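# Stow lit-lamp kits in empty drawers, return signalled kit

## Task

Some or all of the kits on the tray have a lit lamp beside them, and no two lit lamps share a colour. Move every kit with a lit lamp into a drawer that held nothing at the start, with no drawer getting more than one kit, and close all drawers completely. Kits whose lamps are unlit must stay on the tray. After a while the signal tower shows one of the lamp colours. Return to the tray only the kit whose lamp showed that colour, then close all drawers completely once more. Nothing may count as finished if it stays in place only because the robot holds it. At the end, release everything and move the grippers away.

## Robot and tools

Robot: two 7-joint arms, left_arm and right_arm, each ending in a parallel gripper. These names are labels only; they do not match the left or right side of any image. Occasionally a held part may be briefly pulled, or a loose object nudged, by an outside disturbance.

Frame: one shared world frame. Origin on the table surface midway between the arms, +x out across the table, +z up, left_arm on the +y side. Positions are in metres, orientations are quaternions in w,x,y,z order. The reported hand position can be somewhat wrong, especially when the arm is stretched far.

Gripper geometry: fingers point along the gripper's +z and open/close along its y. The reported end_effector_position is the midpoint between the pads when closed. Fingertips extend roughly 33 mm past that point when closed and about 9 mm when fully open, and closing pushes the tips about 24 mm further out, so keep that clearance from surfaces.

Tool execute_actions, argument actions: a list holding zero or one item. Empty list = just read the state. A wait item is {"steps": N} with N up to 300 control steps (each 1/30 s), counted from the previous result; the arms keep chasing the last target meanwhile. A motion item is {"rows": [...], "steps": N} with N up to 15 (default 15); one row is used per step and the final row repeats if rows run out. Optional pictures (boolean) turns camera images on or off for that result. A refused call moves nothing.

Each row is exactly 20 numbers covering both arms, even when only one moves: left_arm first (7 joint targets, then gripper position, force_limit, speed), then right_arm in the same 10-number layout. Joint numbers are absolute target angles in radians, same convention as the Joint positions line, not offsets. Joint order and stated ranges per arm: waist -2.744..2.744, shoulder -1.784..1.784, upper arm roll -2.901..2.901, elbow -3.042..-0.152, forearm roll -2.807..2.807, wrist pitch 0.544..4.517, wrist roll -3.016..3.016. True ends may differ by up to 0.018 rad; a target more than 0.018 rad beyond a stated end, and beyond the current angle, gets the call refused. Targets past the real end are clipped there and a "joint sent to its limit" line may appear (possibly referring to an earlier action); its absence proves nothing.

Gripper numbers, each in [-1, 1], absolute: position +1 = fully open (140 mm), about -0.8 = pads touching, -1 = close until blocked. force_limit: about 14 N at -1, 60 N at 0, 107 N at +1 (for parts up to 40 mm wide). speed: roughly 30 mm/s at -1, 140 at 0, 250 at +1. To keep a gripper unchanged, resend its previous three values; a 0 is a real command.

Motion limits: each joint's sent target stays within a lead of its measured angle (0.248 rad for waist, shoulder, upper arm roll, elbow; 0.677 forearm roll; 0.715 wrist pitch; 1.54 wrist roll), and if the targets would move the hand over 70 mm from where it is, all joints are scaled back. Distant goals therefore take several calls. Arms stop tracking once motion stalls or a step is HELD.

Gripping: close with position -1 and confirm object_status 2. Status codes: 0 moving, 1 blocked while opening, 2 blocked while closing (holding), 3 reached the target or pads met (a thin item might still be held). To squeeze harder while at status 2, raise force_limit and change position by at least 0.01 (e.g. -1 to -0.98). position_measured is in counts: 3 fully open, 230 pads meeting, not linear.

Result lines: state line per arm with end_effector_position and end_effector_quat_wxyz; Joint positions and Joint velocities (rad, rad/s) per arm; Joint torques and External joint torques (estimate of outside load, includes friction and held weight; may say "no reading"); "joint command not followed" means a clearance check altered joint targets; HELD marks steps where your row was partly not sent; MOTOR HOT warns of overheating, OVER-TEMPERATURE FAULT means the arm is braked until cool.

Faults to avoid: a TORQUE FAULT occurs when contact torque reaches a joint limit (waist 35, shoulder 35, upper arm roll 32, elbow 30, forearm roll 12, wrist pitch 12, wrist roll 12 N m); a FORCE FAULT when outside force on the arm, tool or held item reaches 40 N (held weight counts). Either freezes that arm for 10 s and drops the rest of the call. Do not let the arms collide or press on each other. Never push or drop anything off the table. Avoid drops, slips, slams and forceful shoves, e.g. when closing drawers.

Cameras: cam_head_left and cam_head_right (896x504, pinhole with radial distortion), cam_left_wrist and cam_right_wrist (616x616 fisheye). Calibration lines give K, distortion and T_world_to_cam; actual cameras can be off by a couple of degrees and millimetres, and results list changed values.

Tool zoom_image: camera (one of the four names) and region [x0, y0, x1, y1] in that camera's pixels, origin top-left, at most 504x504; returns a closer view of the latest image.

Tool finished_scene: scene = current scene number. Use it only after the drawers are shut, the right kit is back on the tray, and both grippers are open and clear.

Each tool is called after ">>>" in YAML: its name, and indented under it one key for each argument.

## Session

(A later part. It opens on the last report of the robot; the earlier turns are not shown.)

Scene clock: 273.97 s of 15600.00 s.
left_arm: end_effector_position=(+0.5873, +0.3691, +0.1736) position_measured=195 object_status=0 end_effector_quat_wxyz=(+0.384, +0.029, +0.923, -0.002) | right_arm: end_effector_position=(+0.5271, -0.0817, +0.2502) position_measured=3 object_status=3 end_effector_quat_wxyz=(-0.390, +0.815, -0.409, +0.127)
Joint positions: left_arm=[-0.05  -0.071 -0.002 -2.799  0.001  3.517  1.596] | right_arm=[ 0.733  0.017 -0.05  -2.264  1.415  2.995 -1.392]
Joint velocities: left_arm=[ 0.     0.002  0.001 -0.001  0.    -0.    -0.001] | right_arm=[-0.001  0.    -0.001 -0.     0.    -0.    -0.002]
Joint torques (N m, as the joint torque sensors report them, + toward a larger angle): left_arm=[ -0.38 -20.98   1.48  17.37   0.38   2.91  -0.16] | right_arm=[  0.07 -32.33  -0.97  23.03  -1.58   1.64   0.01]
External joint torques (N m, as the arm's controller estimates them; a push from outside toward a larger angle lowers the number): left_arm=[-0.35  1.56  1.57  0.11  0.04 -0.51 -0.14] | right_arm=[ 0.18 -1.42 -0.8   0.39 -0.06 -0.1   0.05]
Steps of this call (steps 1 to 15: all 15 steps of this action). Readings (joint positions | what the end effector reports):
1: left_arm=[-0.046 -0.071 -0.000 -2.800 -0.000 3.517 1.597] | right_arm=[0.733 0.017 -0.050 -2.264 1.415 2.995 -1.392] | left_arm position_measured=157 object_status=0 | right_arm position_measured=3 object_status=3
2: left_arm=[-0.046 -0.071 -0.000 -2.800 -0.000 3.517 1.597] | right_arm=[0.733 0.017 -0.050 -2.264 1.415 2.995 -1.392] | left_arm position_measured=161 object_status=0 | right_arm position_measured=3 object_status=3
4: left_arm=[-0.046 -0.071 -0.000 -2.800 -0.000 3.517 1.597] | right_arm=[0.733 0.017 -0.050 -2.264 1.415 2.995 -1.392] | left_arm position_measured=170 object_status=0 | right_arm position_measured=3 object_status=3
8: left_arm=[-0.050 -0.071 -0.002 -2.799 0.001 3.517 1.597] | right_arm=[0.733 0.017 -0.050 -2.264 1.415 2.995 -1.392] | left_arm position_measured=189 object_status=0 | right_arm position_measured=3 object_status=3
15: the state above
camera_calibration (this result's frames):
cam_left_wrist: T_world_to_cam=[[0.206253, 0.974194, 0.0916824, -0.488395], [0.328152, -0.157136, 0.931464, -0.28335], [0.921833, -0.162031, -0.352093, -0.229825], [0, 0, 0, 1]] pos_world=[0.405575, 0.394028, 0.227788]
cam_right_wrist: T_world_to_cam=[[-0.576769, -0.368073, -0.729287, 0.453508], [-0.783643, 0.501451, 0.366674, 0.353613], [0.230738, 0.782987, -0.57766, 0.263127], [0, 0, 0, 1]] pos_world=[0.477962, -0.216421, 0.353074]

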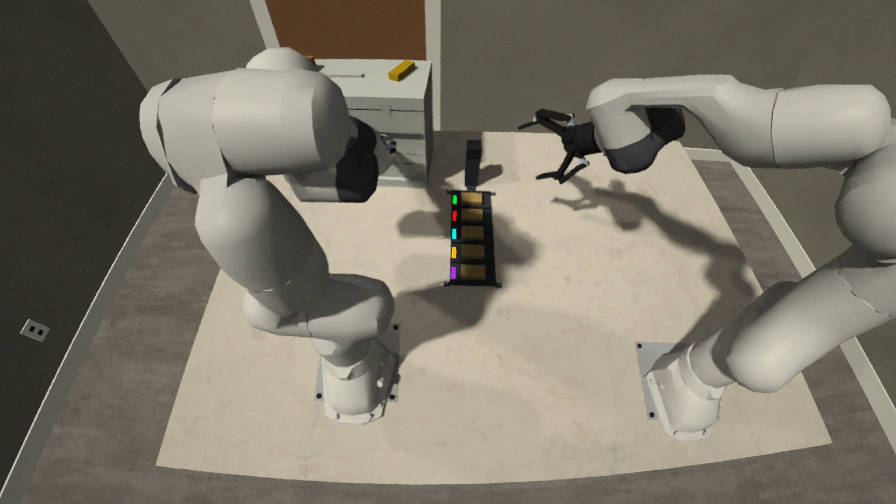

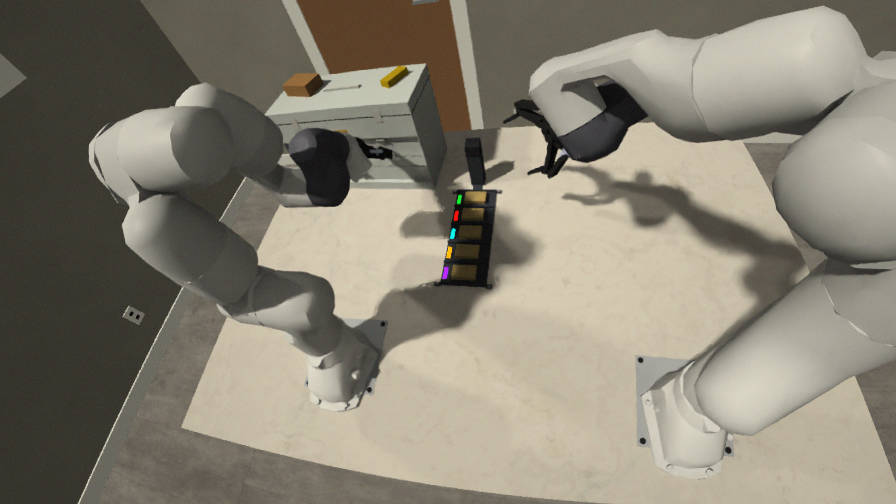

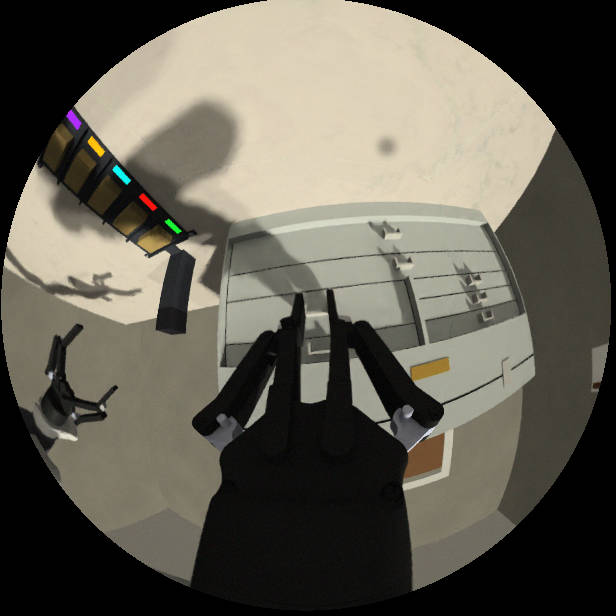

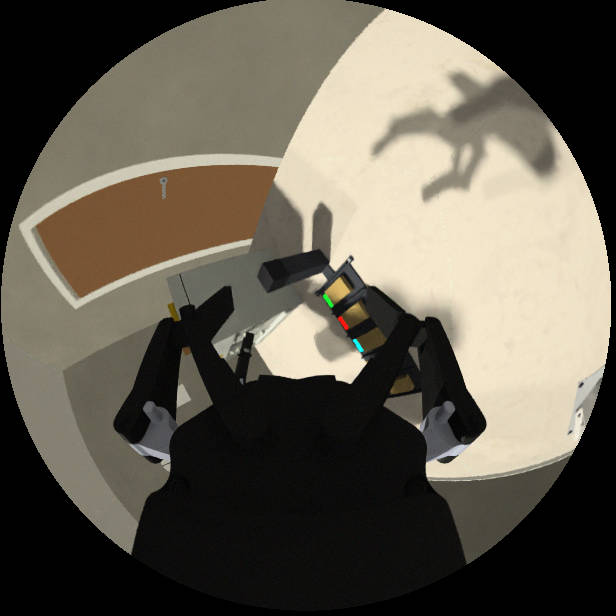

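>>> execute_actions:
  actions:
    - {"rows":[[-0.05,-0.118,0,-2.854,0,3.523,1.59,-1,0.3,-0.5,0.733,0.017,-0.05,-2.264,1.415,2.995,-1.392,1,0,0]],"steps":10}
  pictures: false

>>> execute_actions:
  actions:
    - {"rows":[[-0.049,-0.171,0,-2.915,0,3.532,1.59,-1,0.3,-0.5,0.733,0.017,-0.05,-2.264,1.415,2.995,-1.392,1,0,0]],"steps":10}
  pictures: false

>>> execute_actions:
  actions:
    - {"rows":[[-0.048,-0.227,0,-2.977,0,3.537,1.59,-1,0.3,-0.5,0.733,0.017,-0.05,-2.264,1.415,2.995,-1.392,1,0,0]],"steps":10}
  pictures: false

>>> execute_actions:
  actions:
    - {"rows":[[-0.047,-0.273,0,-3.022,0,3.537,1.59,-1,0.3,-0.5,0.733,0.017,-0.05,-2.264,1.415,2.995,-1.392,1,0,0]],"steps":15}

Scene clock: 288.23 s of 15600.00 s.
left_arm: end_effector_position=(+0.5706, +0.3700, +0.1740) position_measured=195 object_status=2 end_effector_quat_wxyz=(+0.383, +0.029, +0.923, -0.002) | right_arm: end_effector_position=(+0.5271, -0.0817, +0.2502) position_measured=3 object_status=3 end_effector_quat_wxyz=(-0.390, +0.815, -0.409, +0.127)
Joint positions: left_arm=[-0.05  -0.116 -0.001 -2.85   0.001  3.521  1.596] | right_arm=[ 0.733  0.017 -0.05  -2.264  1.415  2.995 -1.392]
Joint velocities: left_arm=[-0.001 -0.005  0.001 -0.007  0.     0.004  0.001] | right_arm=[ 0.001 -0.001 -0.001  0.    -0.001  0.     0.001]
Joint torques (N m, as the joint torque sensors report them, + toward a larger angle): left_arm=[ -1.15 -22.26   0.9   15.36   0.35   3.84  -0.12] | right_arm=[  0.54 -33.11  -0.73  23.22  -1.61   1.64   0.09]
External joint torques (N m, as the arm's controller estimates them; a push from outside toward a larger angle lowers the number): left_arm=[-1.2  -1.43  0.95 -1.88  0.04  0.41 -0.1 ] | right_arm=[ 0.53 -2.09 -0.68  0.45 -0.06 -0.09  0.13]
Steps of this call (steps 1 to 15: the robot went on to your last target; steps 16 to 90: nothing new was sent; then 10.93 s passed at rest; steps 91 to 100: all 10 steps of this action). Readings (joint positions | what the end effector reports):
91: left_arm=[-0.050 -0.081 -0.002 -2.810 0.001 3.518 1.596] | right_arm=[0.733 0.017 -0.050 -2.264 1.415 2.995 -1.392] | left_arm position_measured=195 object_status=2 | right_arm position_measured=3 object_status=3
92: left_arm=[-0.050 -0.094 -0.001 -2.825 0.001 3.519 1.596] | right_arm=[0.733 0.017 -0.050 -2.264 1.415 2.995 -1.392] | left_arm position_measured=195 object_status=2 | right_arm position_measured=3 object_status=3
94: left_arm=[-0.050 -0.108 -0.001 -2.840 0.001 3.520 1.596] | right_arm=[0.733 0.017 -0.050 -2.264 1.415 2.995 -1.392] | left_arm position_measured=195 object_status=2 | right_arm position_measured=3 object_status=3
98: left_arm=[-0.050 -0.115 -0.001 -2.849 0.001 3.521 1.596] | right_arm=[0.733 0.017 -0.050 -2.264 1.415 2.995 -1.392] | left_arm position_measured=195 object_status=2 | right_arm position_measured=3 object_status=3
100: the state above

Scene clock: 288.57 s of 15600.00 s.
left_arm: end_effector_position=(+0.5510, +0.3711, +0.1742) position_measured=195 object_status=2 end_effector_quat_wxyz=(+0.383, +0.028, +0.923, -0.002) | right_arm: end_effector_position=(+0.5271, -0.0817, +0.2502) position_measured=3 object_status=3 end_effector_quat_wxyz=(-0.390, +0.815, -0.409, +0.127)
Joint positions: left_arm=[-0.049 -0.169 -0.001 -2.911  0.001  3.529  1.596] | right_arm=[ 0.733  0.017 -0.05  -2.264  1.415  2.995 -1.392]
Joint velocities: left_arm=[ 0.    -0.007  0.001 -0.011 -0.001  0.006 -0.   ] | right_arm=[ 0.001 -0.    -0.     0.001  0.001  0.001  0.   ]
Joint torques (N m, as the joint torque sensors report them, + toward a larger angle): left_arm=[  0.05 -20.06   0.3   14.33   0.35   3.81  -0.21] | right_arm=[  0.28 -32.65  -0.85  22.88  -1.56   1.65   0.03]
External joint torques (N m, as the arm's controller estimates them; a push from outside toward a larger angle lowers the number): left_arm=[ 0.   -1.15  0.41 -2.83  0.04  0.37 -0.19] | right_arm=[ 0.11 -1.68 -0.96  0.16 -0.01 -0.06  0.08]
Steps of this call (steps 1 to 10: all 10 steps of this action). Readings (joint positions | what the end effector reports):
1: left_arm=[-0.050 -0.128 -0.001 -2.863 0.001 3.522 1.596] | right_arm=[0.733 0.017 -0.050 -2.264 1.415 2.995 -1.392] | left_arm position_measured=195 object_status=2 | right_arm position_measured=3 object_status=3
2: left_arm=[-0.050 -0.143 -0.001 -2.880 0.001 3.524 1.596] | right_arm=[0.733 0.017 -0.050 -2.264 1.415 2.995 -1.392] | left_arm position_measured=195 object_status=2 | right_arm position_measured=3 object_status=3
4: left_arm=[-0.049 -0.159 -0.001 -2.899 0.001 3.526 1.596] | right_arm=[0.733 0.017 -0.050 -2.264 1.415 2.995 -1.392] | left_arm position_measured=195 object_status=2 | right_arm position_measured=3 object_status=3
8: left_arm=[-0.049 -0.168 -0.001 -2.910 0.001 3.529 1.596] | right_arm=[0.733 0.017 -0.050 -2.264 1.415 2.995 -1.392] | left_arm position_measured=195 object_status=2 | right_arm position_measured=3 object_status=3
10: the state above

Scene clock: 288.90 s of 15600.00 s.
left_arm: end_effector_position=(+0.5311, +0.3723, +0.1744) position_measured=195 object_status=2 end_effector_quat_wxyz=(+0.384, +0.028, +0.923, -0.002) | right_arm: end_effector_position=(+0.5271, -0.0817, +0.2502) position_measured=3 object_status=3 end_effector_quat_wxyz=(-0.390, +0.815, -0.409, +0.127)
Joint positions: left_arm=[-0.049 -0.225 -0.001 -2.972  0.001  3.535  1.596] | right_arm=[ 0.733  0.017 -0.05  -2.264  1.415  2.995 -1.392]
Joint velocities: left_arm=[ 0.002 -0.008 -0.001 -0.012 -0.001  0.005  0.   ] | right_arm=[ 0.001 -0.    -0.    -0.     0.001 -0.001  0.001]
Joint torques (N m, as the joint torque sensors report them, + toward a larger angle): left_arm=[ -0.17 -17.13   1.17  14.74   0.38   3.76  -0.29] | right_arm=[  0.58 -32.53  -1.48  23.11  -1.61   1.66   0.05]
External joint torques (N m, as the arm's controller estimates them; a push from outside toward a larger angle lowers the number): left_arm=[-0.16 -0.34  1.39 -2.31  0.06  0.32 -0.27] | right_arm=[ 0.48 -1.6  -1.51  0.41 -0.07 -0.05  0.09]
Steps of this call (steps 1 to 10: all 10 steps of this action). Readings (joint positions | what the end effector reports):
1: left_arm=[-0.049 -0.181 -0.001 -2.924 0.001 3.530 1.596] | right_arm=[0.733 0.017 -0.050 -2.264 1.415 2.995 -1.392] | left_arm position_measured=195 object_status=2 | right_arm position_measured=3 object_status=3
2: left_arm=[-0.049 -0.197 -0.001 -2.942 0.001 3.531 1.596] | right_arm=[0.733 0.017 -0.050 -2.264 1.415 2.995 -1.392] | left_arm position_measured=195 object_status=2 | right_arm position_measured=3 object_status=3
4: left_arm=[-0.049 -0.215 -0.001 -2.961 0.001 3.533 1.596] | right_arm=[0.733 0.017 -0.050 -2.264 1.415 2.995 -1.392] | left_arm position_measured=195 object_status=2 | right_arm position_measured=3 object_status=3
8: left_arm=[-0.049 -0.224 -0.001 -2.971 0.001 3.535 1.596] | right_arm=[0.733 0.017 -0.050 -2.264 1.415 2.995 -1.392] | left_arm position_measured=195 object_status=2 | right_arm position_measured=3 object_status=3
10: the state above

Scene clock: 289.40 s of 15600.00 s.
left_arm: end_effector_position=(+0.5162, +0.3731, +0.1746) position_measured=195 object_status=2 end_effector_quat_wxyz=(+0.384, +0.028, +0.923, -0.002) | right_arm: end_effector_position=(+0.5271, -0.0817, +0.2502) position_measured=3 object_status=3 end_effector_quat_wxyz=(-0.390, +0.815, -0.409, +0.127)
Joint positions: left_arm=[-0.048 -0.271 -0.001 -3.018  0.001  3.535  1.596] | right_arm=[ 0.733  0.017 -0.05  -2.264  1.415  2.995 -1.392]
Joint velocities: left_arm=[-0.    -0.001  0.    -0.001 -0.001 -0.     0.001] | right_arm=[ 0.    -0.001  0.002  0.    -0.001 -0.    -0.   ]
Joint torques (N m, as the joint torque sensors report them, + toward a larger angle): left_arm=[  0.   -16.63   0.97  14.52   0.43   3.79  -0.23] | right_arm=[  0.44 -32.93  -0.9   23.55  -1.62   1.64   0.1 ]
External joint torques (N m, as the arm's controller estimates them; a push from outside toward a larger angle lowers the number): left_arm=[-0.03 -1.37  1.19 -2.52  0.12  0.34 -0.21] | right_arm=[ 0.44 -1.96 -0.85  0.83 -0.08 -0.09  0.14]
Steps of this call (steps 1 to 15: all 15 steps of this action). Readings (joint positions | what the end effector reports):
1: left_arm=[-0.049 -0.235 -0.001 -2.982 0.001 3.535 1.596] | right_arm=[0.733 0.017 -0.050 -2.264 1.415 2.995 -1.392] | left_arm position_measured=195 object_status=2 | right_arm position_measured=3 object_status=3
2: left_arm=[-0.048 -0.248 -0.001 -2.995 0.001 3.535 1.596] | right_arm=[0.733 0.017 -0.050 -2.264 1.415 2.995 -1.392] | left_arm position_measured=195 object_status=2 | right_arm position_measured=3 object_status=3
4: left_arm=[-0.048 -0.262 -0.001 -3.010 0.001 3.535 1.596] | right_arm=[0.733 0.017 -0.050 -2.264 1.415 2.995 -1.392] | left_arm position_measured=195 object_status=2 | right_arm position_measured=3 object_status=3
8: left_arm=[-0.048 -0.270 -0.001 -3.017 0.001 3.535 1.596] | right_arm=[0.733 0.017 -0.050 -2.264 1.415 2.995 -1.392] | left_arm position_measured=195 object_status=2 | right_arm position_measured=3 object_status=3
15: the state above
camera_calibration (this result's frames):
cam_left_wrist: T_world_to_cam=[[0.203205, 0.974889, 0.091102, -0.47631], [0.329293, -0.155667, 0.931308, -0.261432], [0.922103, -0.159247, -0.352657, -0.164354], [0, 0, 0, 1]] pos_world=[0.334428, 0.39748, 0.228906]
cam_right_wrist: T_world_to_cam=[[-0.57677, -0.368074, -0.729286, 0.453508], [-0.783643, 0.501451, 0.366674, 0.353613], [0.230738, 0.782987, -0.57766, 0.263127], [0, 0, 0, 1]] pos_world=[0.477962, -0.216421, 0.353074]

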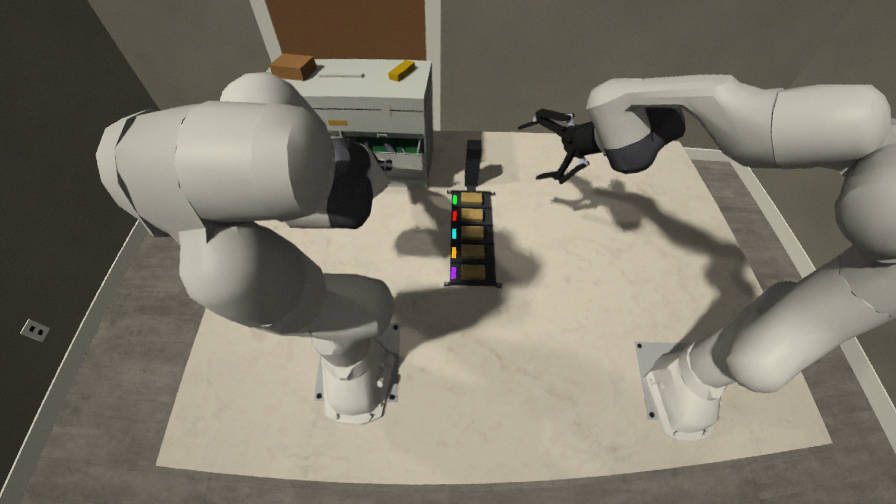

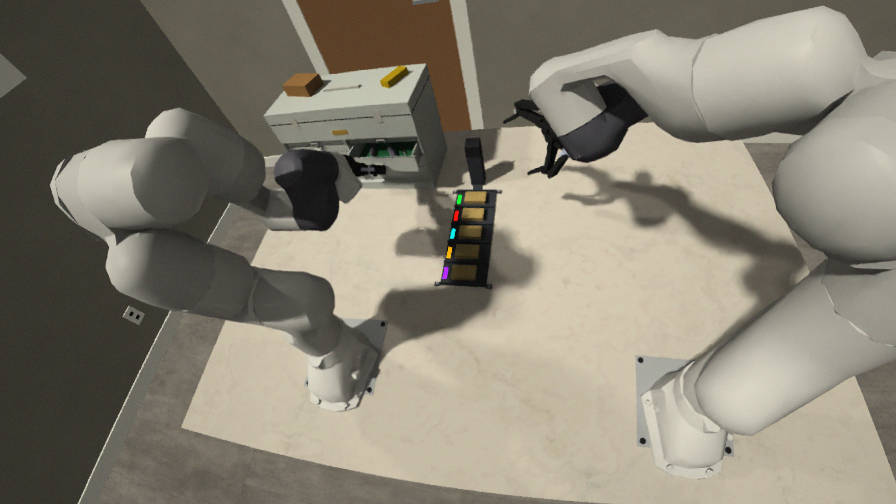

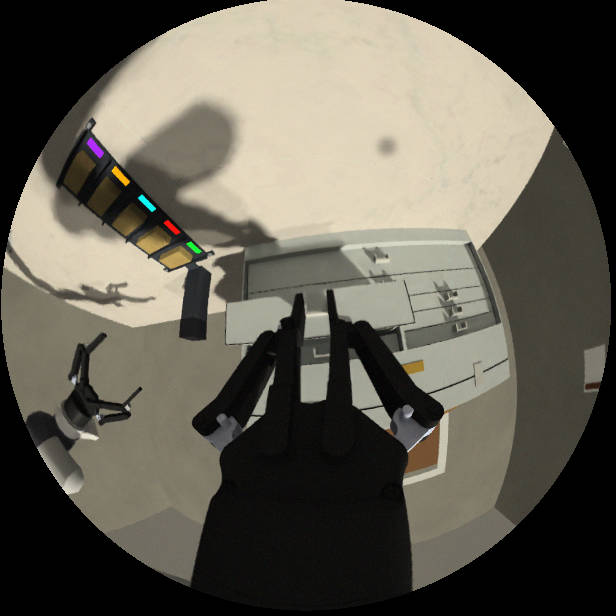

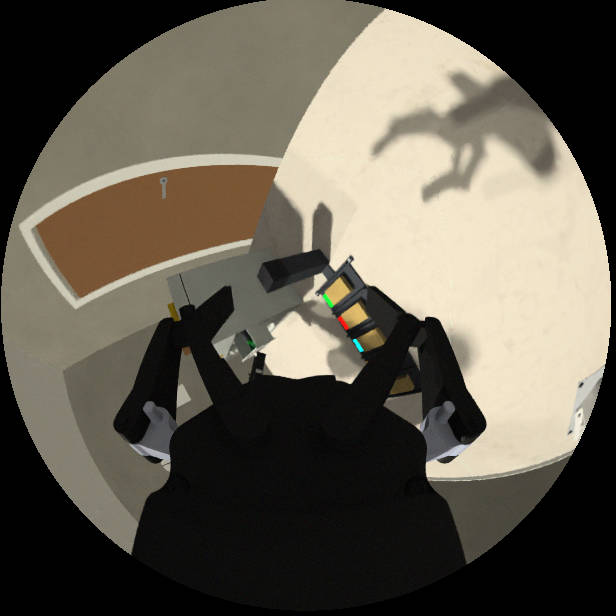

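>>> zoom_image:
  camera: "cam_head_right"
  region: [320, 110, 460, 200]

Region (320, 110, 460, 200) of cam_head_right's 896x504 image, scaled by 3.600, with more detail than that image has; it fills the top 324 rows of this view, and the rest is white.

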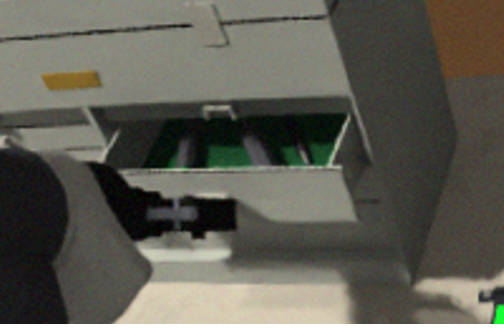

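>>> execute_actions:
  actions:
    - {"rows":[[-0.048,-0.225,0,-2.977,0,3.537,1.59,-1,0.3,-0.5,0.733,0.017,-0.05,-2.264,1.415,2.995,-1.392,1,0,0]],"steps":8}
  pictures: false

>>> execute_actions:
  actions:
    - {"rows":[[-0.049,-0.169,0,-2.915,0,3.532,1.59,-1,0.3,-0.5,0.733,0.017,-0.05,-2.264,1.415,2.995,-1.392,1,0,0]],"steps":8}
  pictures: false

>>> execute_actions:
  actions:
    - {"rows":[[-0.05,-0.116,0,-2.854,0,3.523,1.59,-1,0.3,-0.5,0.733,0.017,-0.05,-2.264,1.415,2.995,-1.392,1,0,0]],"steps":8}
  pictures: false

>>> execute_actions:
  actions:
    - {"rows":[[-0.05,-0.082,0,-2.812,0,3.517,1.59,-1,0.3,-0.5,0.733,0.017,-0.05,-2.264,1.415,2.995,-1.392,1,0,0]],"steps":10}
  pictures: false

>>> execute_actions:
  actions:
    - {"rows":[[-0.05,-0.063,0,-2.790,0,3.514,1.59,-1,0.3,-0.5,0.733,0.017,-0.05,-2.264,1.415,2.995,-1.392,1,0,0]],"steps":15}
  pictures: false

Scene clock: 310.87 s of 15600.00 s.
left_arm: end_effector_position=(+0.5291, +0.3725, +0.1744) position_measured=195 object_status=2 end_effector_quat_wxyz=(+0.384, +0.028, +0.923, -0.002) | right_arm: end_effector_position=(+0.5271, -0.0817, +0.2502) position_measured=3 object_status=3 end_effector_quat_wxyz=(-0.390, +0.815, -0.409, +0.127)
Joint positions: left_arm=[-0.048 -0.231 -0.001 -2.979  0.001  3.537  1.596] | right_arm=[ 0.733  0.017 -0.05  -2.264  1.415  2.995 -1.392]
Joint velocities: left_arm=[-0.001  0.017  0.     0.015  0.001  0.002 -0.001] | right_arm=[-0.001 -0.001 -0.001 -0.     0.    -0.     0.002]
Joint torques (N m, as the joint torque sensors report them, + toward a larger angle): left_arm=[  0.03 -14.02   1.06  16.47   0.5    3.53  -0.24] | right_arm=[  0.43 -32.57  -1.06  23.23  -1.6    1.67   0.04]
External joint torques (N m, as the arm's controller estimates them; a push from outside toward a larger angle lowers the number): left_arm=[ 0.03  2.76  1.27 -0.3   0.19  0.1  -0.23] | right_arm=[ 0.53 -1.58 -0.91  0.52 -0.06 -0.07  0.08]
Steps of this call (steps 1 to 15: the robot went on to your last target; steps 16 to 90: nothing new was sent; then 18.20 s passed at rest; steps 91 to 98: all 8 steps of this action). Readings (joint positions | what the end effector reports):
91: left_arm=[-0.048 -0.262 -0.001 -3.010 0.001 3.536 1.596] | right_arm=[0.733 0.017 -0.050 -2.264 1.415 2.995 -1.392] | left_arm position_measured=195 object_status=2 | right_arm position_measured=3 object_status=3
92: left_arm=[-0.048 -0.250 -0.001 -2.998 0.001 3.536 1.596] | right_arm=[0.733 0.017 -0.050 -2.264 1.415 2.995 -1.392] | left_arm position_measured=195 object_status=2 | right_arm position_measured=3 object_status=3
94: left_arm=[-0.048 -0.237 -0.001 -2.985 0.001 3.536 1.596] | right_arm=[0.733 0.017 -0.050 -2.264 1.415 2.995 -1.392] | left_arm position_measured=195 object_status=2 | right_arm position_measured=3 object_status=3
98: the state above

Scene clock: 311.13 s of 15600.00 s.
left_arm: end_effector_position=(+0.5486, +0.3714, +0.1742) position_measured=195 object_status=2 end_effector_quat_wxyz=(+0.385, +0.028, +0.923, -0.002) | right_arm: end_effector_position=(+0.5271, -0.0817, +0.2502) position_measured=3 object_status=3 end_effector_quat_wxyz=(-0.390, +0.815, -0.409, +0.127)
Joint positions: left_arm=[-0.049 -0.173 -0.001 -2.919  0.001  3.536  1.596] | right_arm=[ 0.733  0.017 -0.05  -2.264  1.415  2.995 -1.392]
Joint velocities: left_arm=[-0.001  0.024  0.     0.025 -0.001 -0.002  0.   ] | right_arm=[ 0.002  0.001 -0.001  0.    -0.001  0.001 -0.   ]
Joint torques (N m, as the joint torque sensors report them, + toward a larger angle): left_arm=[ -0.22 -16.87   0.28  17.82   0.44   2.93  -0.22] | right_arm=[  0.29 -32.49  -0.95  22.89  -1.63   1.69   0.04]
External joint torques (N m, as the arm's controller estimates them; a push from outside toward a larger angle lowers the number): left_arm=[-0.23  2.07  0.43  1.02  0.14 -0.5  -0.2 ] | right_arm=[ 0.3  -1.66 -0.88  0.27 -0.1  -0.04  0.09]
Steps of this call (steps 1 to 8: all 8 steps of this action). Readings (joint positions | what the end effector reports):
1: left_arm=[-0.049 -0.217 -0.001 -2.965 0.001 3.537 1.596] | right_arm=[0.733 0.017 -0.050 -2.264 1.415 2.995 -1.392] | left_arm position_measured=195 object_status=2 | right_arm position_measured=3 object_status=3
2: left_arm=[-0.049 -0.201 -0.001 -2.948 0.001 3.536 1.596] | right_arm=[0.733 0.017 -0.050 -2.264 1.415 2.995 -1.392] | left_arm position_measured=195 object_status=2 | right_arm position_measured=3 object_status=3
4: left_arm=[-0.049 -0.183 -0.001 -2.929 0.001 3.536 1.596] | right_arm=[0.733 0.017 -0.050 -2.264 1.415 2.995 -1.392] | left_arm position_measured=195 object_status=2 | right_arm position_measured=3 object_status=3
8: the state above

Scene clock: 311.40 s of 15600.00 s.
left_arm: end_effector_position=(+0.5682, +0.3703, +0.1739) position_measured=195 object_status=2 end_effector_quat_wxyz=(+0.385, +0.029, +0.923, -0.002) | right_arm: end_effector_position=(+0.5271, -0.0817, +0.2502) position_measured=3 object_status=3 end_effector_quat_wxyz=(-0.390, +0.815, -0.409, +0.127)
Joint positions: left_arm=[-0.05  -0.12  -0.001 -2.859  0.001  3.528  1.596] | right_arm=[ 0.733  0.017 -0.05  -2.264  1.415  2.995 -1.392]
Joint velocities: left_arm=[-0.001  0.02   0.     0.027 -0.    -0.008  0.001] | right_arm=[-0.     0.001  0.     0.001 -0.    -0.001  0.001]
Joint torques (N m, as the joint torque sensors report them, + toward a larger angle): left_arm=[ -0.26 -18.01   1.56  18.12   0.42   3.04  -0.19] | right_arm=[  0.37 -32.8   -0.71  23.14  -1.61   1.65   0.06]
External joint torques (N m, as the arm's controller estimates them; a push from outside toward a larger angle lowers the number): left_arm=[-0.27  2.97  1.65  1.15  0.11 -0.41 -0.17] | right_arm=[ 0.32 -1.91 -0.71  0.46 -0.08 -0.06  0.1 ]
Steps of this call (steps 1 to 8: all 8 steps of this action). Readings (joint positions | what the end effector reports):
1: left_arm=[-0.049 -0.161 -0.001 -2.906 0.001 3.534 1.596] | right_arm=[0.733 0.017 -0.050 -2.264 1.415 2.995 -1.392] | left_arm position_measured=195 object_status=2 | right_arm position_measured=3 object_status=3
2: left_arm=[-0.050 -0.145 -0.001 -2.888 0.001 3.533 1.596] | right_arm=[0.733 0.017 -0.050 -2.264 1.415 2.995 -1.392] | left_arm position_measured=195 object_status=2 | right_arm position_measured=3 object_status=3
4: left_arm=[-0.050 -0.129 -0.001 -2.869 0.001 3.530 1.596] | right_arm=[0.733 0.017 -0.050 -2.264 1.415 2.995 -1.392] | left_arm position_measured=195 object_status=2 | right_arm position_measured=3 object_status=3
8: the state above

Scene clock: 311.73 s of 15600.00 s.
left_arm: end_effector_position=(+0.5820, +0.3694, +0.1738) position_measured=195 object_status=2 end_effector_quat_wxyz=(+0.385, +0.029, +0.923, -0.002) | right_arm: end_effector_position=(+0.5271, -0.0817, +0.2502) position_measured=3 object_status=3 end_effector_quat_wxyz=(-0.390, +0.815, -0.409, +0.127)
Joint positions: left_arm=[-0.05  -0.084 -0.001 -2.816  0.001  3.521  1.596] | right_arm=[ 0.733  0.017 -0.05  -2.264  1.415  2.995 -1.392]
Joint velocities: left_arm=[-0.     0.003  0.     0.009 -0.    -0.005  0.   ] | right_arm=[-0.002 -0.001  0.001 -0.001  0.001  0.     0.   ]
Joint torques (N m, as the joint torque sensors report them, + toward a larger angle): left_arm=[ -0.61 -20.87   0.12  17.86   0.46   3.07  -0.23] | right_arm=[  0.33 -32.66  -0.78  23.16  -1.59   1.65  -0.01]
External joint torques (N m, as the arm's controller estimates them; a push from outside toward a larger angle lowers the number): left_arm=[-0.63  1.33  0.17  0.64  0.14 -0.37 -0.21] | right_arm=[ 0.38 -1.76 -0.67  0.5  -0.06 -0.08  0.03]
Steps of this call (steps 1 to 10: all 10 steps of this action). Readings (joint positions | what the end effector reports):
1: left_arm=[-0.050 -0.112 -0.001 -2.849 0.001 3.527 1.596] | right_arm=[0.733 0.017 -0.050 -2.264 1.415 2.995 -1.392] | left_arm position_measured=195 object_status=2 | right_arm position_measured=3 object_status=3
2: left_arm=[-0.050 -0.102 -0.001 -2.837 0.001 3.525 1.596] | right_arm=[0.733 0.017 -0.050 -2.264 1.415 2.995 -1.392] | left_arm position_measured=195 object_status=2 | right_arm position_measured=3 object_status=3
4: left_arm=[-0.050 -0.091 -0.001 -2.824 0.001 3.523 1.596] | right_arm=[0.733 0.017 -0.050 -2.264 1.415 2.995 -1.392] | left_arm position_measured=195 object_status=2 | right_arm position_measured=3 object_status=3
8: left_arm=[-0.050 -0.085 -0.001 -2.817 0.001 3.521 1.596] | right_arm=[0.733 0.017 -0.050 -2.264 1.415 2.995 -1.392] | left_arm position_measured=195 object_status=2 | right_arm position_measured=3 object_status=3
10: the state above

Scene clock: 312.23 s of 15600.00 s.
left_arm: end_effector_position=(+0.5881, +0.3691, +0.1736) position_measured=195 object_status=2 end_effector_quat_wxyz=(+0.385, +0.029, +0.923, -0.002) | right_arm: end_effector_position=(+0.5271, -0.0817, +0.2502) position_measured=3 object_status=3 end_effector_quat_wxyz=(-0.390, +0.815, -0.409, +0.127)
Joint positions: left_arm=[-0.051 -0.069 -0.001 -2.797  0.001  3.518  1.596] | right_arm=[ 0.733  0.017 -0.05  -2.264  1.415  2.995 -1.392]
Joint velocities: left_arm=[ 0.001 -0.001 -0.003 -0.    -0.    -0.001 -0.001] | right_arm=[-0.002  0.001 -0.002  0.001 -0.    -0.    -0.   ]
Joint torques (N m, as the joint torque sensors report them, + toward a larger angle): left_arm=[  0.43 -18.99   0.66  20.46   0.45   2.9   -0.18] | right_arm=[  0.27 -32.85  -0.89  23.16  -1.65   1.68   0.04]
External joint torques (N m, as the arm's controller estimates them; a push from outside toward a larger angle lowers the number): left_arm=[ 0.48  3.64  0.77  3.23  0.12 -0.53 -0.16] | right_arm=[ 0.47 -1.95 -0.64  0.48 -0.13 -0.07  0.08]
Steps of this call (steps 1 to 15: all 15 steps of this action). Readings (joint positions | what the end effector reports):
1: left_arm=[-0.051 -0.080 -0.001 -2.811 0.001 3.520 1.596] | right_arm=[0.733 0.017 -0.050 -2.264 1.415 2.995 -1.392] | left_arm position_measured=195 object_status=2 | right_arm position_measured=3 object_status=3
2: left_arm=[-0.051 -0.075 -0.001 -2.804 0.001 3.519 1.596] | right_arm=[0.733 0.017 -0.050 -2.264 1.415 2.995 -1.392] | left_arm position_measured=195 object_status=2 | right_arm position_measured=3 object_status=3
4: left_arm=[-0.051 -0.069 -0.001 -2.798 0.001 3.519 1.596] | right_arm=[0.733 0.017 -0.050 -2.264 1.415 2.995 -1.392] | left_arm position_measured=195 object_status=2 | right_arm position_measured=3 object_status=3
8: left_arm=[-0.051 -0.069 -0.001 -2.797 0.001 3.518 1.596] | right_arm=[0.733 0.017 -0.050 -2.264 1.415 2.995 -1.392] | left_arm position_measured=195 object_status=2 | right_arm position_measured=3 object_status=3
15: the state above

>>> execute_actions:
  actions:
    - {"rows":[[-0.05,-0.072,0,-2.800,0,3.517,1.59,-0.3,0.3,0,0.733,0.017,-0.05,-2.264,1.415,2.995,-1.392,1,0,0]],"steps":10}
  pictures: false

>>> execute_actions:
  actions:
    - {"rows":[[-0.05,-0.169,0,-2.915,0,3.532,1.59,-0.3,0.3,0,0.733,0.017,-0.05,-2.264,1.415,2.995,-1.392,1,0,0]],"steps":10}
  pictures: false

>>> execute_actions:
  actions:
    - {"rows":[[-0.05,-0.141,0,-2.942,0,3.765,1.59,-0.3,0.3,0,0.733,0.017,-0.05,-2.264,1.415,2.995,-1.392,1,0,0]],"steps":15}
  pictures: false

>>> execute_actions:
  actions:
    - {"rows":[[-0.051,-0.0854,0,-2.873,0,3.749,1.59,-0.3,0.3,0,0.733,0.017,-0.05,-2.264,1.415,2.995,-1.392,1,0,0]],"steps":15}

>>> zoom_image:
  camera: "cam_left_wrist"
  region: [220, 240, 420, 400]

Scene clock: 337.67 s of 15600.00 s.
left_arm: end_effector_position=(+0.5874, +0.3691, +0.1734) position_measured=167 object_status=0 end_effector_quat_wxyz=(+0.384, +0.029, +0.923, -0.002) | right_arm: end_effector_position=(+0.5271, -0.0817, +0.2502) position_measured=3 object_status=3 end_effector_quat_wxyz=(-0.390, +0.815, -0.409, +0.127)
Joint positions: left_arm=[-0.051 -0.07  -0.001 -2.799  0.001  3.518  1.596] | right_arm=[ 0.733  0.017 -0.05  -2.264  1.415  2.995 -1.392]
Joint velocities: left_arm=[ 0.001  0.001  0.001  0.     0.001 -0.     0.001] | right_arm=[ 0.002 -0.    -0.002  0.001 -0.001 -0.001 -0.001]
Joint torques (N m, as the joint torque sensors report them, + toward a larger angle): left_arm=[ -0.32 -23.64   0.91  16.02   0.35   3.43  -0.15] | right_arm=[  0.28 -32.67  -0.97  23.17  -1.59   1.64   0.02]
External joint torques (N m, as the arm's controller estimates them; a push from outside toward a larger angle lowers the number): left_arm=[-0.33 -1.    0.97 -1.29  0.02  0.   -0.14] | right_arm=[ 0.31 -1.65 -0.88  0.42 -0.05 -0.09  0.06]
Steps of this call (steps 1 to 15: the robot went on to your last target; steps 16 to 90: nothing new was sent; then 22.10 s passed at rest; steps 91 to 100: all 10 steps of this action). Readings (joint positions | what the end effector reports):
91: left_arm=[-0.051 -0.069 -0.001 -2.798 0.001 3.518 1.596] | right_arm=[0.733 0.017 -0.050 -2.264 1.415 2.995 -1.392] | left_arm position_measured=195 object_status=0 | right_arm position_measured=3 object_status=3
92: left_arm=[-0.051 -0.070 -0.001 -2.798 0.001 3.518 1.596] | right_arm=[0.733 0.017 -0.050 -2.264 1.415 2.995 -1.392] | left_arm position_measured=193 object_status=0 | right_arm position_measured=3 object_status=3
94: left_arm=[-0.051 -0.070 -0.001 -2.799 0.001 3.518 1.596] | right_arm=[0.733 0.017 -0.050 -2.264 1.415 2.995 -1.392] | left_arm position_measured=173 object_status=0 | right_arm position_measured=3 object_status=3
98: left_arm=[-0.051 -0.070 -0.001 -2.799 0.001 3.518 1.596] | right_arm=[0.733 0.017 -0.050 -2.264 1.415 2.995 -1.392] | left_arm position_measured=167 object_status=0 | right_arm position_measured=3 object_status=3
100: the state above

Scene clock: 338.00 s of 15600.00 s.
left_arm: end_effector_position=(+0.5493, +0.3705, +0.1710) position_measured=167 object_status=3 end_effector_quat_wxyz=(+0.380, +0.029, +0.924, -0.002) | right_arm: end_effector_position=(+0.5271, -0.0817, +0.2502) position_measured=3 object_status=3 end_effector_quat_wxyz=(-0.390, +0.815, -0.409, +0.127)
Joint positions: left_arm=[-0.051 -0.166 -0.001 -2.912  0.001  3.526  1.596] | right_arm=[ 0.733  0.017 -0.05  -2.264  1.415  2.995 -1.392]
Joint velocities: left_arm=[-0.001 -0.017  0.    -0.019 -0.003  0.008  0.001] | right_arm=[-0.    -0.     0.001 -0.001 -0.     0.     0.   ]
Joint torques (N m, as the joint torque sensors report them, + toward a larger angle): left_arm=[  0.2  -19.47   0.22  16.3    0.3    4.2   -0.21] | right_arm=[  0.33 -32.72  -1.01  23.22  -1.61   1.68   0.03]
External joint torques (N m, as the arm's controller estimates them; a push from outside toward a larger angle lowers the number): left_arm=[ 0.22 -0.6   0.4  -0.86 -0.02  0.76 -0.19] | right_arm=[ 0.25 -1.87 -1.02  0.59 -0.08 -0.04  0.07]
Steps of this call (steps 1 to 10: all 10 steps of this action). Readings (joint positions | what the end effector reports):
1: left_arm=[-0.051 -0.092 -0.001 -2.824 0.001 3.519 1.596] | right_arm=[0.733 0.017 -0.050 -2.264 1.415 2.995 -1.392] | left_arm position_measured=167 object_status=0 | right_arm position_measured=3 object_status=3
2: left_arm=[-0.051 -0.119 -0.001 -2.856 0.001 3.521 1.596] | right_arm=[0.733 0.017 -0.050 -2.264 1.415 2.995 -1.392] | left_arm position_measured=167 object_status=0 | right_arm position_measured=3 object_status=3
4: left_arm=[-0.051 -0.148 -0.001 -2.891 0.001 3.523 1.596] | right_arm=[0.733 0.017 -0.050 -2.264 1.415 2.995 -1.392] | left_arm position_measured=167 object_status=3 | right_arm position_measured=3 object_status=3
8: left_arm=[-0.051 -0.164 -0.001 -2.910 0.001 3.526 1.596] | right_arm=[0.733 0.017 -0.050 -2.264 1.415 2.995 -1.392] | left_arm position_measured=167 object_status=3 | right_arm position_measured=3 object_status=3
10: the state above

Scene clock: 338.50 s of 15600.00 s.
left_arm: end_effector_position=(+0.5640, +0.3699, +0.2109) position_measured=167 object_status=3 end_effector_quat_wxyz=(+0.458, +0.028, +0.888, -0.003) | right_arm: end_effector_position=(+0.5271, -0.0817, +0.2502) position_measured=3 object_status=3 end_effector_quat_wxyz=(-0.390, +0.815, -0.409, +0.127)
Joint positions: left_arm=[-0.051 -0.143 -0.001 -2.94   0.001  3.749  1.596] | right_arm=[ 0.733  0.017 -0.05  -2.264  1.415  2.995 -1.392]
Joint velocities: left_arm=[ 0.     0.     0.    -0.002 -0.001  0.072 -0.001] | right_arm=[-0.    -0.     0.002  0.     0.     0.    -0.   ]
Joint torques (N m, as the joint torque sensors report them, + toward a larger angle): left_arm=[ -0.04 -17.3    0.68  15.43   0.24   4.09  -0.27] | right_arm=[  0.35 -32.31  -0.62  23.17  -1.64   1.66   0.06]
External joint torques (N m, as the arm's controller estimates them; a push from outside toward a larger angle lowers the number): left_arm=[-0.06  1.44  0.79 -0.52 -0.02  0.75 -0.24] | right_arm=[ 0.29 -1.35 -0.62  0.45 -0.1  -0.06  0.1 ]
Steps of this call (steps 1 to 15: all 15 steps of this action). Readings (joint positions | what the end effector reports):
1: left_arm=[-0.051 -0.161 -0.001 -2.918 0.001 3.564 1.596] | right_arm=[0.733 0.017 -0.050 -2.264 1.415 2.995 -1.392] | left_arm position_measured=167 object_status=3 | right_arm position_measured=3 object_status=3
2: left_arm=[-0.051 -0.155 -0.001 -2.926 0.001 3.600 1.596] | right_arm=[0.733 0.017 -0.050 -2.264 1.415 2.995 -1.392] | left_arm position_measured=167 object_status=3 | right_arm position_measured=3 object_status=3
4: left_arm=[-0.051 -0.147 -0.001 -2.935 0.001 3.652 1.596] | right_arm=[0.733 0.017 -0.050 -2.264 1.415 2.995 -1.392] | left_arm position_measured=167 object_status=3 | right_arm position_measured=3 object_status=3
8: left_arm=[-0.051 -0.143 -0.001 -2.940 0.001 3.712 1.596] | right_arm=[0.733 0.017 -0.050 -2.264 1.415 2.995 -1.392] | left_arm position_measured=167 object_status=3 | right_arm position_measured=3 object_status=3
15: the state above

Scene clock: 339.00 s of 15600.00 s.
left_arm: end_effector_position=(+0.5864, +0.3691, +0.2136) position_measured=167 object_status=3 end_effector_quat_wxyz=(+0.463, +0.028, +0.886, -0.003) | right_arm: end_effector_position=(+0.5271, -0.0817, +0.2502) position_measured=3 object_status=3 end_effector_quat_wxyz=(-0.390, +0.815, -0.409, +0.127)
Joint positions: left_arm=[-0.051 -0.088 -0.001 -2.875  0.001  3.749  1.596] | right_arm=[ 0.733  0.017 -0.05  -2.264  1.415  2.995 -1.392]
Joint velocities: left_arm=[ 0.     0.002 -0.001  0.     0.001  0.    -0.   ] | right_arm=[ 0.001 -0.     0.     0.    -0.001 -0.    -0.002]
Joint torques (N m, as the joint torque sensors report them, + toward a larger angle): left_arm=[ -1.18 -20.45   0.62  16.62   0.36   3.45  -0.15] | right_arm=[  0.02 -32.83  -0.92  23.05  -1.64   1.64   0.03]
External joint torques (N m, as the arm's controller estimates them; a push from outside toward a larger angle lowers the number): left_arm=[-1.15  0.5   0.73  0.46  0.07  0.07 -0.13] | right_arm=[ 0.03 -1.93 -0.86  0.39 -0.1  -0.08  0.07]
Steps of this call (steps 1 to 15: all 15 steps of this action). Readings (joint positions | what the end effector reports):
1: left_arm=[-0.051 -0.131 -0.001 -2.926 0.001 3.749 1.596] | right_arm=[0.733 0.017 -0.050 -2.264 1.415 2.995 -1.392] | left_arm position_measured=167 object_status=3 | right_arm position_measured=3 object_status=3
2: left_arm=[-0.051 -0.115 -0.001 -2.907 0.001 3.749 1.596] | right_arm=[0.733 0.017 -0.050 -2.264 1.415 2.995 -1.392] | left_arm position_measured=167 object_status=3 | right_arm position_measured=3 object_status=3
4: left_arm=[-0.051 -0.098 -0.001 -2.887 0.001 3.749 1.596] | right_arm=[0.733 0.017 -0.050 -2.264 1.415 2.995 -1.392] | left_arm position_measured=167 object_status=3 | right_arm position_measured=3 object_status=3
8: left_arm=[-0.051 -0.089 -0.001 -2.876 0.001 3.749 1.596] | right_arm=[0.733 0.017 -0.050 -2.264 1.415 2.995 -1.392] | left_arm position_measured=167 object_status=3 | right_arm position_measured=3 object_status=3
15: the state above
camera_calibration (this result's frames):
cam_left_wrist: T_world_to_cam=[[0.187616, 0.975026, 0.118849, -0.487059], [0.163019, -0.150228, 0.975119, -0.235313], [0.96862, -0.163573, -0.187133, -0.277026], [0, 0, 0, 1]] pos_world=[0.398073, 0.394231, 0.235504]
cam_right_wrist: T_world_to_cam=[[-0.57677, -0.368073, -0.729286, 0.453508], [-0.783643, 0.501451, 0.366674, 0.353613], [0.230738, 0.782987, -0.57766, 0.263127], [0, 0, 0, 1]] pos_world=[0.477962, -0.216421, 0.353074]

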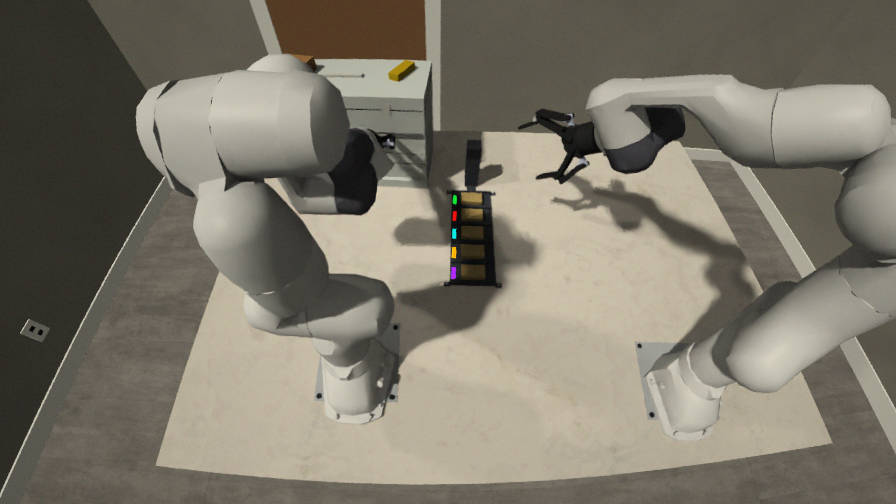

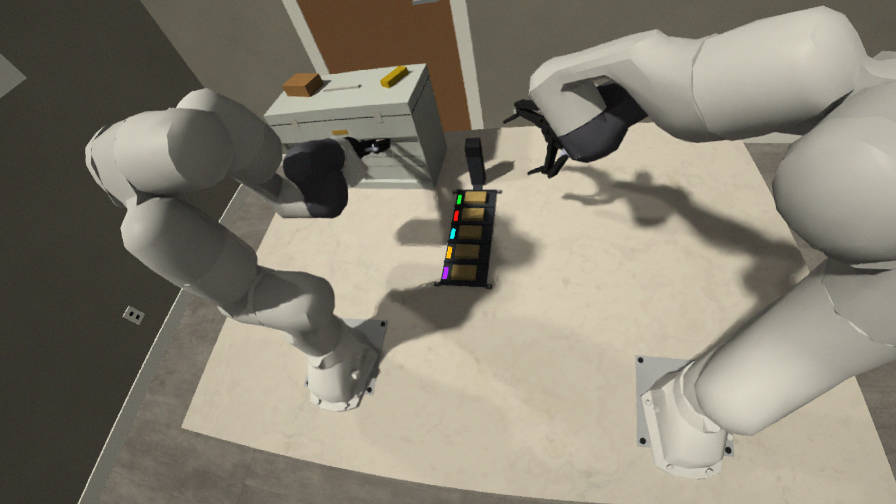

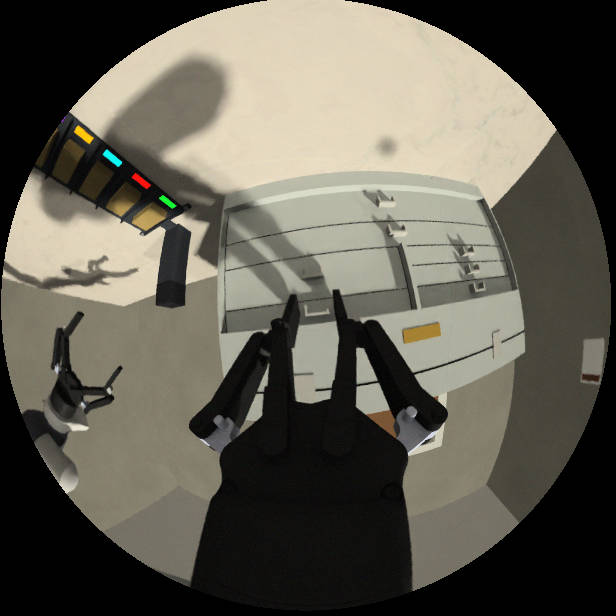

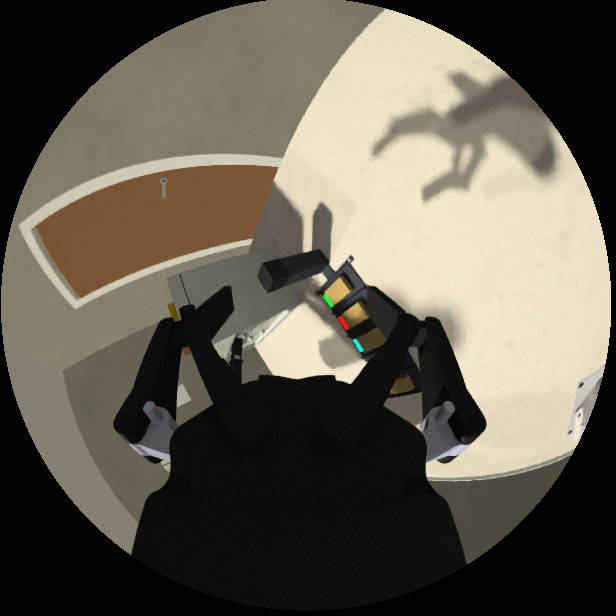

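Region (220, 240, 420, 400) of cam_left_wrist's 616x616 image, scaled by 2.520, with more detail than that image has; it fills the top 403 rows of this view, and the rest is white.

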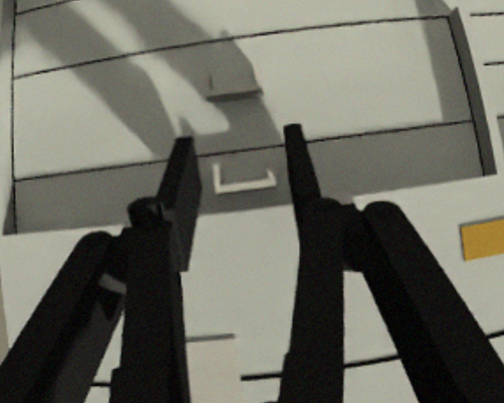

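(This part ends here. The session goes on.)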